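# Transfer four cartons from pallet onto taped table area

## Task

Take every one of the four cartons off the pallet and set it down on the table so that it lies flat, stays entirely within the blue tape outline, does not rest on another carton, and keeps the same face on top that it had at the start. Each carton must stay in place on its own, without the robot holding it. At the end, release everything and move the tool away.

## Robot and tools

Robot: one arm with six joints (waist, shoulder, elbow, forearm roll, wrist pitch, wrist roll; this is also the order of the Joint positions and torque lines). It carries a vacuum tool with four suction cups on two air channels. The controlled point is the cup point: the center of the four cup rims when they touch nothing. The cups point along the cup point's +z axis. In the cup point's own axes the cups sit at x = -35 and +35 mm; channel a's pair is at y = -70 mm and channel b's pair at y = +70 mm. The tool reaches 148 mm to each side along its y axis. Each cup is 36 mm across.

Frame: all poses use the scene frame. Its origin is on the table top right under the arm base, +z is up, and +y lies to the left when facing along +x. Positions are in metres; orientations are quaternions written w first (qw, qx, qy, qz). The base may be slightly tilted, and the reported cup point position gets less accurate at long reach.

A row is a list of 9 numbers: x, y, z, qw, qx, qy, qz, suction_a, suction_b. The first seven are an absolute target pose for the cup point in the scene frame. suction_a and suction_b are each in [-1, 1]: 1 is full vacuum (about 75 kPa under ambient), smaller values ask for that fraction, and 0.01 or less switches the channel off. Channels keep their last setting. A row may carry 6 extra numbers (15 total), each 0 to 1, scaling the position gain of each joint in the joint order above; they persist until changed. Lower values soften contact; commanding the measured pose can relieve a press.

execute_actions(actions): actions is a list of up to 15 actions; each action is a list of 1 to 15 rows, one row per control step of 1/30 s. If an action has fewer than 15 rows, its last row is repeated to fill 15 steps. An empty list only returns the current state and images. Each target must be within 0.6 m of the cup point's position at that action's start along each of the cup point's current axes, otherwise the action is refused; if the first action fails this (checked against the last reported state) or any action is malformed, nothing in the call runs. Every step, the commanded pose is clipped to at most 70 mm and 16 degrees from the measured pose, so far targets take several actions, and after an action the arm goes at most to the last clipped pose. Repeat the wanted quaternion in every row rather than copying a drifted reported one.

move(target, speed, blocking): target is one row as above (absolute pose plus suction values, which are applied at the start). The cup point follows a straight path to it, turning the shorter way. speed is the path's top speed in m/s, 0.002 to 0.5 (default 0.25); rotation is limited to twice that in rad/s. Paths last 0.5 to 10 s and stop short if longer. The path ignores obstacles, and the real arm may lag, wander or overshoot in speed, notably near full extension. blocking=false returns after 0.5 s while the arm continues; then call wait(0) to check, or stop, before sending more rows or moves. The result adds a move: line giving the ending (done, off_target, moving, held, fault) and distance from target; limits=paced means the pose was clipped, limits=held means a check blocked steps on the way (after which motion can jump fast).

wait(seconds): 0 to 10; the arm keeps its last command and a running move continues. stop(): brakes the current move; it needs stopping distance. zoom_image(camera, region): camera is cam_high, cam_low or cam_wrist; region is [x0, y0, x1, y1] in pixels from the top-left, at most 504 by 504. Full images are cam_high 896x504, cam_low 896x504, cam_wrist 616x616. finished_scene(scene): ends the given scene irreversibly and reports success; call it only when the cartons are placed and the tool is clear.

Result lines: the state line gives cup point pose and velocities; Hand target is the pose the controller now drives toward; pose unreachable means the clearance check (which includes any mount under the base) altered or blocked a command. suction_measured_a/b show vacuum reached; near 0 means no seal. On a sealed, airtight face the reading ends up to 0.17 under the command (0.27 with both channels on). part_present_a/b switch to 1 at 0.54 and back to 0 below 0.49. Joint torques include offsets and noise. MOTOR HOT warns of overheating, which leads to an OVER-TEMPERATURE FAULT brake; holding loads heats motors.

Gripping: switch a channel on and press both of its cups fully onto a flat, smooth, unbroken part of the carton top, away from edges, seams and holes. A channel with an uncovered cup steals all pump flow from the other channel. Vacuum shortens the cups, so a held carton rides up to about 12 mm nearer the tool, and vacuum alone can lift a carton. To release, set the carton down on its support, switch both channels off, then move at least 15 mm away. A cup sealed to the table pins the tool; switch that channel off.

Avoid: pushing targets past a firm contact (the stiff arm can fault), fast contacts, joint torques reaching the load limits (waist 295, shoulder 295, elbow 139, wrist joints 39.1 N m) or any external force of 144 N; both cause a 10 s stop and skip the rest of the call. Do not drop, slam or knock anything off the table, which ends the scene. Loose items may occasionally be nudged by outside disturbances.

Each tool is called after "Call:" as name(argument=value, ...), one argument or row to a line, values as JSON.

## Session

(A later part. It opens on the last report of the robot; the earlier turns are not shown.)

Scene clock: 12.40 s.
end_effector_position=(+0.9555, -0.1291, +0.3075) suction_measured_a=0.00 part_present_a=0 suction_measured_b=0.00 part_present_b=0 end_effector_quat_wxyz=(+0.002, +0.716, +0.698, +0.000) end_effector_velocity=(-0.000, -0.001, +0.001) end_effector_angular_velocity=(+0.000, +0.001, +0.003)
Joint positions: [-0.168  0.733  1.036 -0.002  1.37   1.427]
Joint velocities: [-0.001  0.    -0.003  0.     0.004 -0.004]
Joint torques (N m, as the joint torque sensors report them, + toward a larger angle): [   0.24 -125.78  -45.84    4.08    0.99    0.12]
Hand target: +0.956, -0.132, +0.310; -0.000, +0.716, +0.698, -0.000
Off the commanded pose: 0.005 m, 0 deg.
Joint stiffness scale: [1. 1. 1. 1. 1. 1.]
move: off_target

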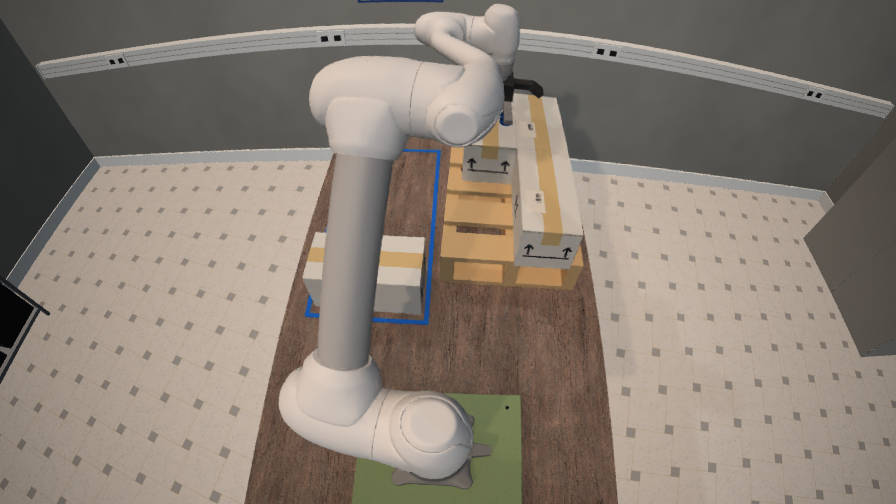

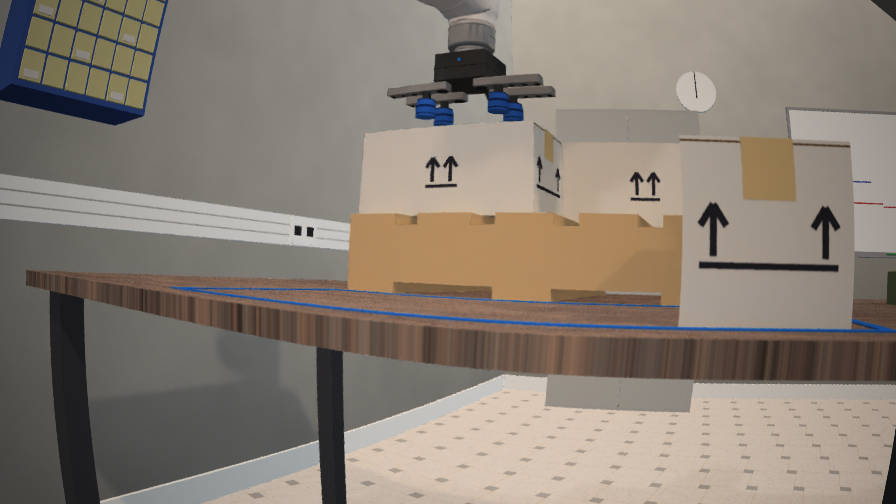

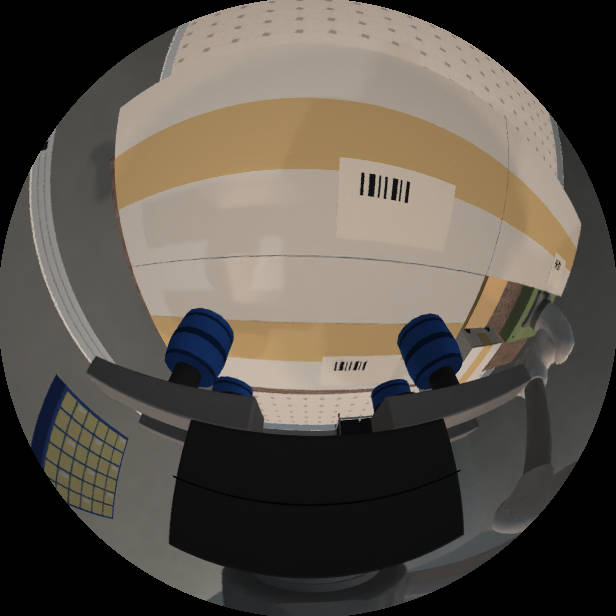

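Call:
move(
  target=[0.954,-0.121,0.257,0,0.716,0.698,0,1,1],
  speed=0.05,
)

Call:
move(
  target=[0.95,-0.09,0.31,0,0.716,0.698,0,1,1],
  speed=0.1,
)

Call:
move(
  target=[0.648,0.214,0.32,0,-0.004,1,0,1,1],
  speed=0.5,
)

Call:
move(
  target=[0.648,0.214,0.155,0,-0.004,1,0,1,1],
  speed=0.2,
)

Scene clock: 14.23 s.
end_effector_position=(+0.9540, -0.1262, +0.2624) suction_measured_a=0.53 part_present_a=0 suction_measured_b=0.53 part_present_b=0 end_effector_quat_wxyz=(+0.001, +0.716, +0.698, -0.001) end_effector_velocity=(+0.000, -0.000, -0.001) end_effector_angular_velocity=(-0.000, -0.001, -0.001)
Joint positions: [-0.166  0.749  1.089 -0.002  1.303  1.431]
Joint velocities: [-0.     0.     0.001 -0.    -0.002  0.001]
Joint torques (N m, as the joint torque sensors report them, + toward a larger angle): [   5.   -119.41  -45.79    4.05    1.46   -0.1 ]
Hand target: +0.954, -0.121, +0.257; -0.000, +0.716, +0.698, -0.000
Off the commanded pose: 0.007 m, 0 deg.
Joint stiffness scale: [1. 1. 1. 1. 1. 1.]
move: off_target

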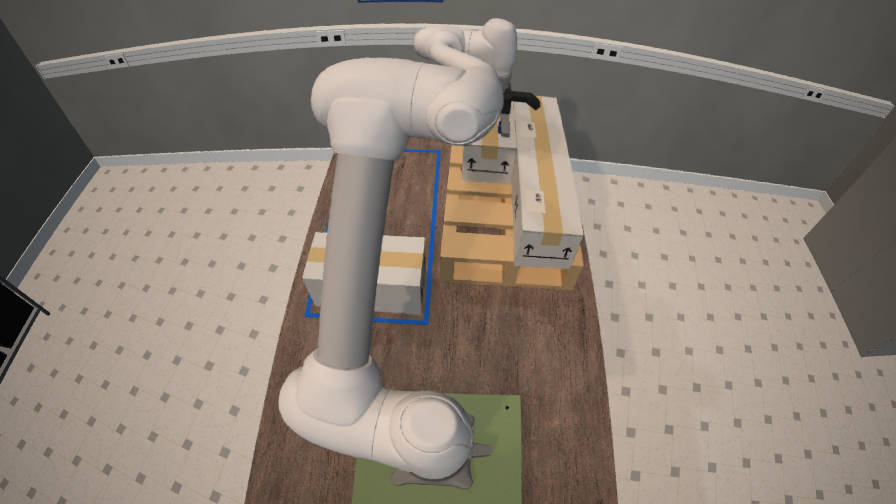

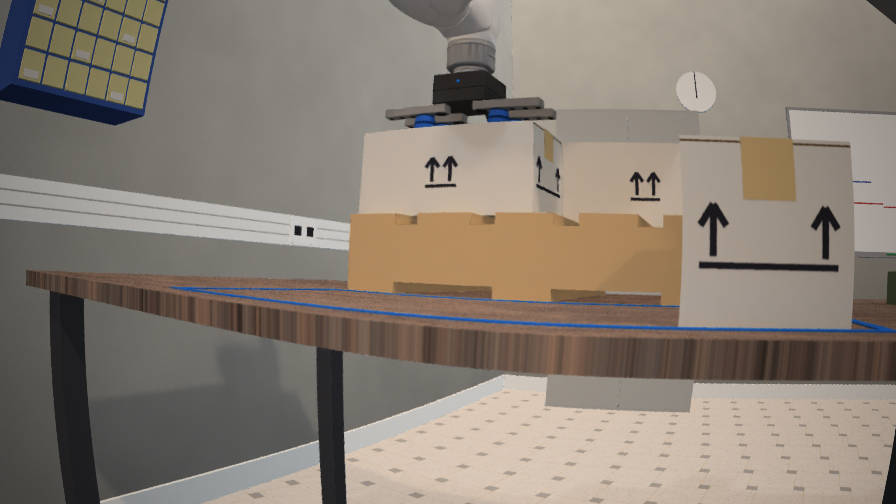

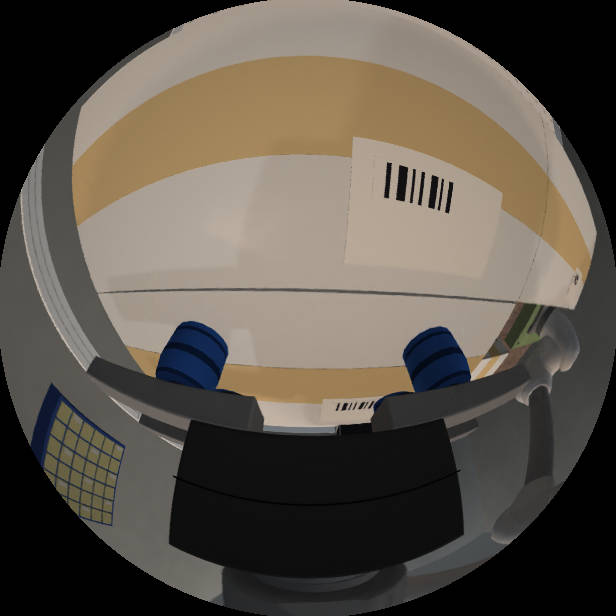

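Scene clock: 15.20 s.
end_effector_position=(+0.9494, -0.0942, +0.3052) suction_measured_a=0.73 part_present_a=1 suction_measured_b=0.73 part_present_b=1 end_effector_quat_wxyz=(+0.001, +0.716, +0.698, -0.000) end_effector_velocity=(-0.000, +0.000, -0.000) end_effector_angular_velocity=(+0.000, +0.001, -0.001)
Joint positions: [-0.133  0.716  1.069 -0.002  1.355  1.462]
Joint velocities: [0.    0.    0.    0.    0.001 0.001]
Joint torques (N m, as the joint torque sensors report them, + toward a larger angle): [   1.4  -145.17  -59.38    4.25   -0.55    0.1 ]
Hand target: +0.950, -0.090, +0.310; +0.000, +0.716, +0.698, +0.000
Off the commanded pose: 0.006 m, 0 deg.
Joint stiffness scale: [1. 1. 1. 1. 1. 1.]
move: off_target

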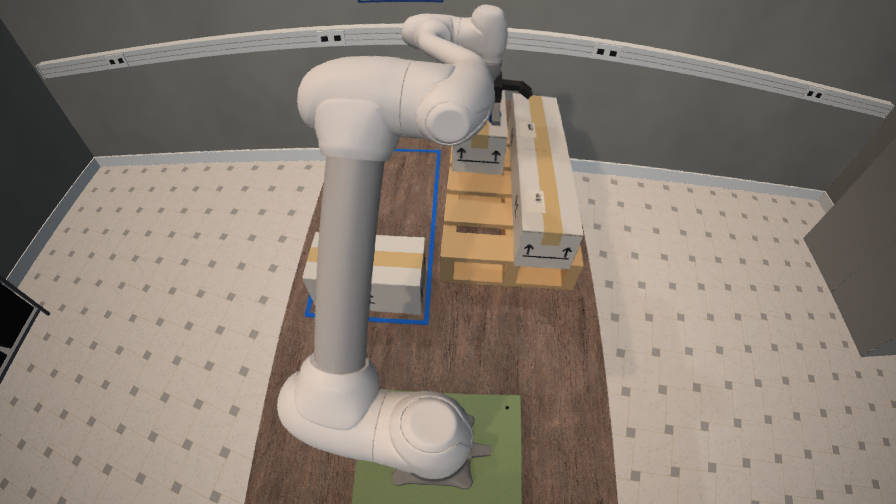

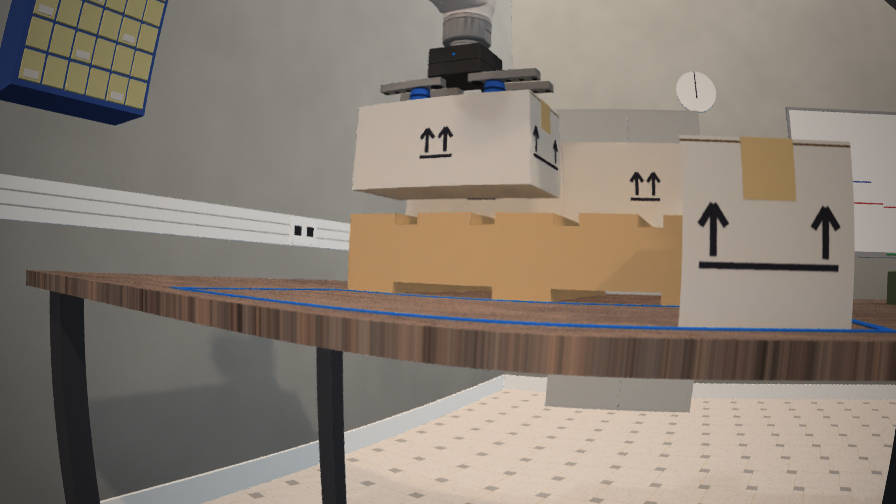

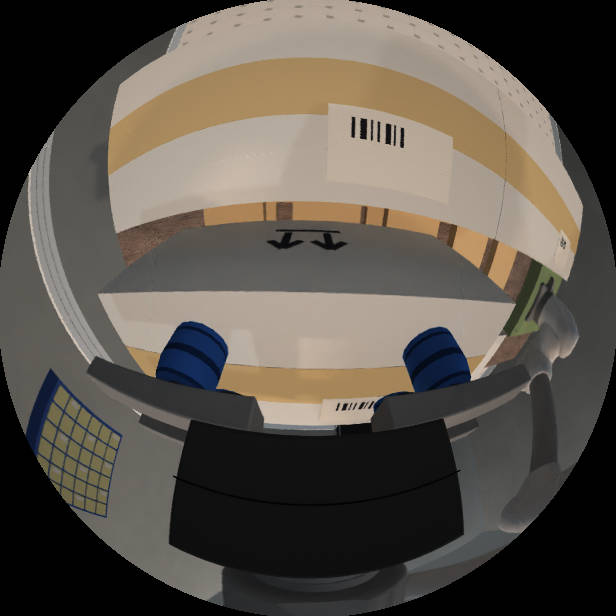

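Scene clock: 17.33 s.
end_effector_position=(+0.6497, +0.2109, +0.3226) suction_measured_a=0.74 part_present_a=1 suction_measured_b=0.74 part_present_b=1 end_effector_quat_wxyz=(-0.001, -0.001, +1.000, -0.001) end_effector_velocity=(+0.001, +0.000, -0.000) end_effector_angular_velocity=(+0.001, -0.002, +0.006)
Joint positions: [ 0.265  0.283  1.71  -0.002  1.152  0.264]
Joint velocities: [-0.     0.    -0.    -0.    -0.002 -0.006]
Joint torques (N m, as the joint torque sensors report them, + toward a larger angle): [  0.96 -93.34 -55.21   4.78   0.26   0.06]
Hand target: +0.648, +0.213, +0.320; +0.000, -0.004, +1.000, -0.000
Off the commanded pose: 0.004 m, 0 deg.
Joint stiffness scale: [1. 1. 1. 1. 1. 1.]
move: off_target

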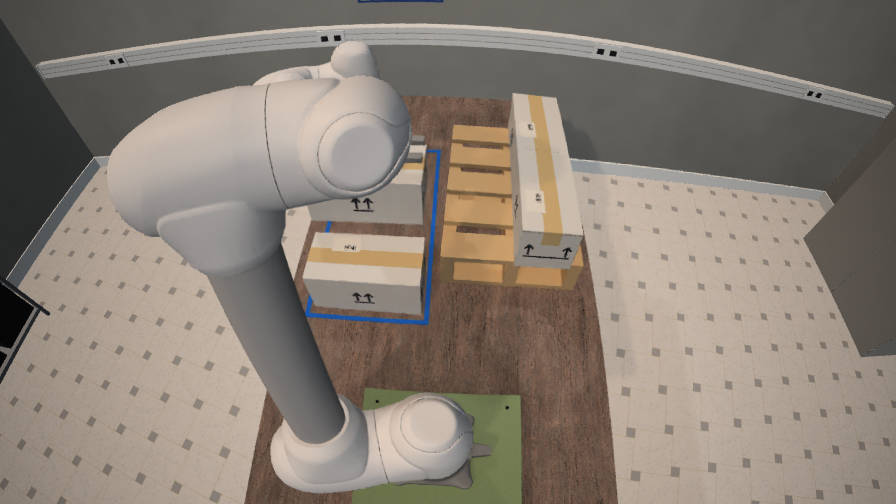

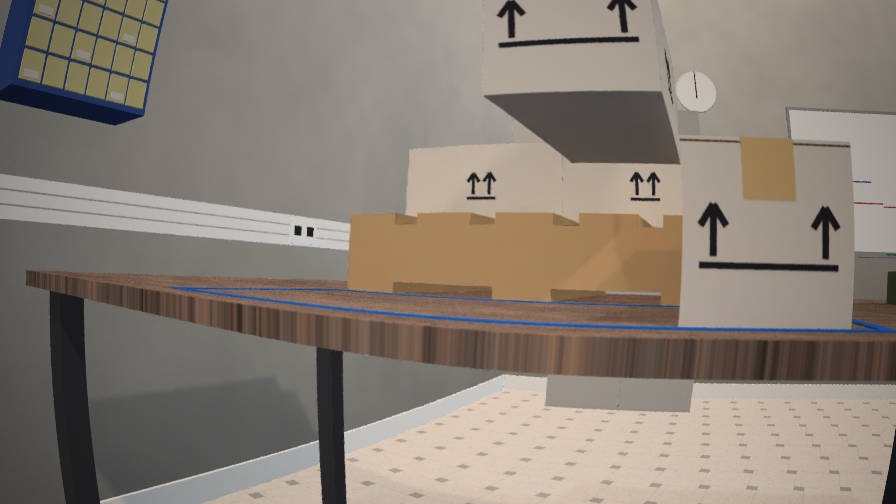

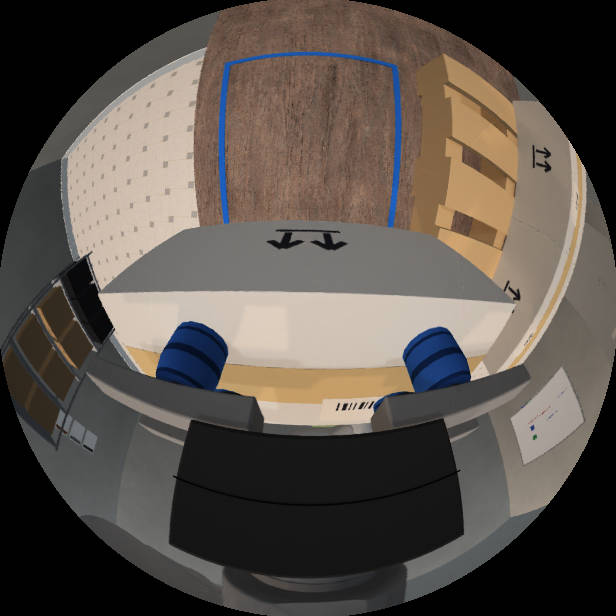

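Scene clock: 18.60 s.
end_effector_position=(+0.6504, +0.2114, +0.1587) suction_measured_a=0.74 part_present_a=1 suction_measured_b=0.74 part_present_b=1 end_effector_quat_wxyz=(-0.001, -0.001, +1.000, -0.001) end_effector_velocity=(+0.001, -0.001, -0.000) end_effector_angular_velocity=(+0.001, -0.002, -0.001)
Joint positions: [ 0.266  0.428  1.847 -0.002  0.869  0.264]
Joint velocities: [-0.001  0.001  0.     0.    -0.003 -0.   ]
Joint torques (N m, as the joint torque sensors report them, + toward a larger angle): [   1.17 -100.7   -46.05    3.77    0.54    0.63]
Hand target: +0.648, +0.214, +0.155; -0.000, -0.004, +1.000, +0.000
Off the commanded pose: 0.005 m, 0 deg.
Joint stiffness scale: [1. 1. 1. 1. 1. 1.]
move: off_target

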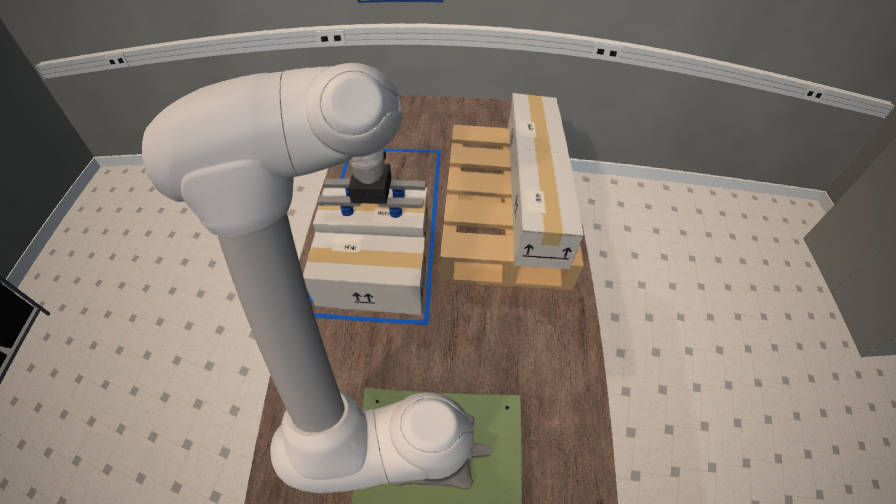

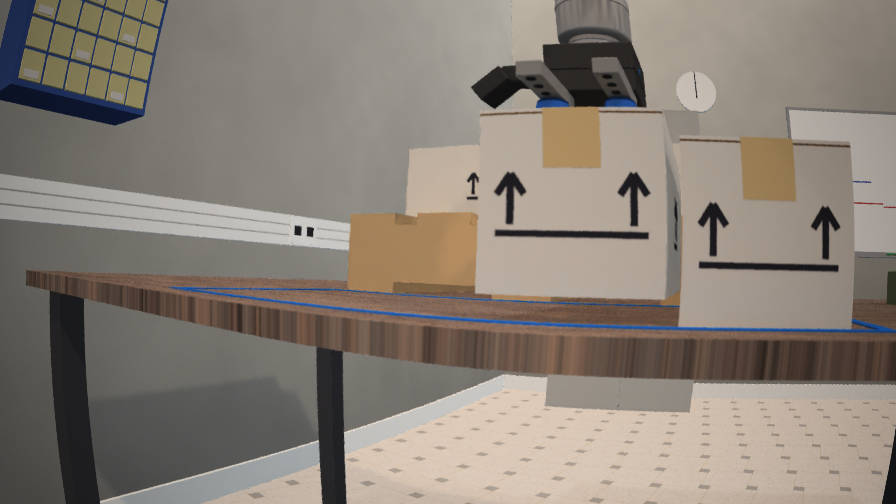

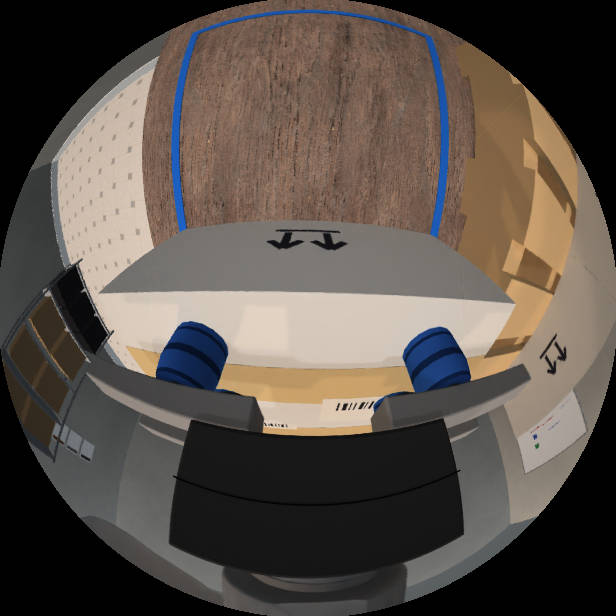

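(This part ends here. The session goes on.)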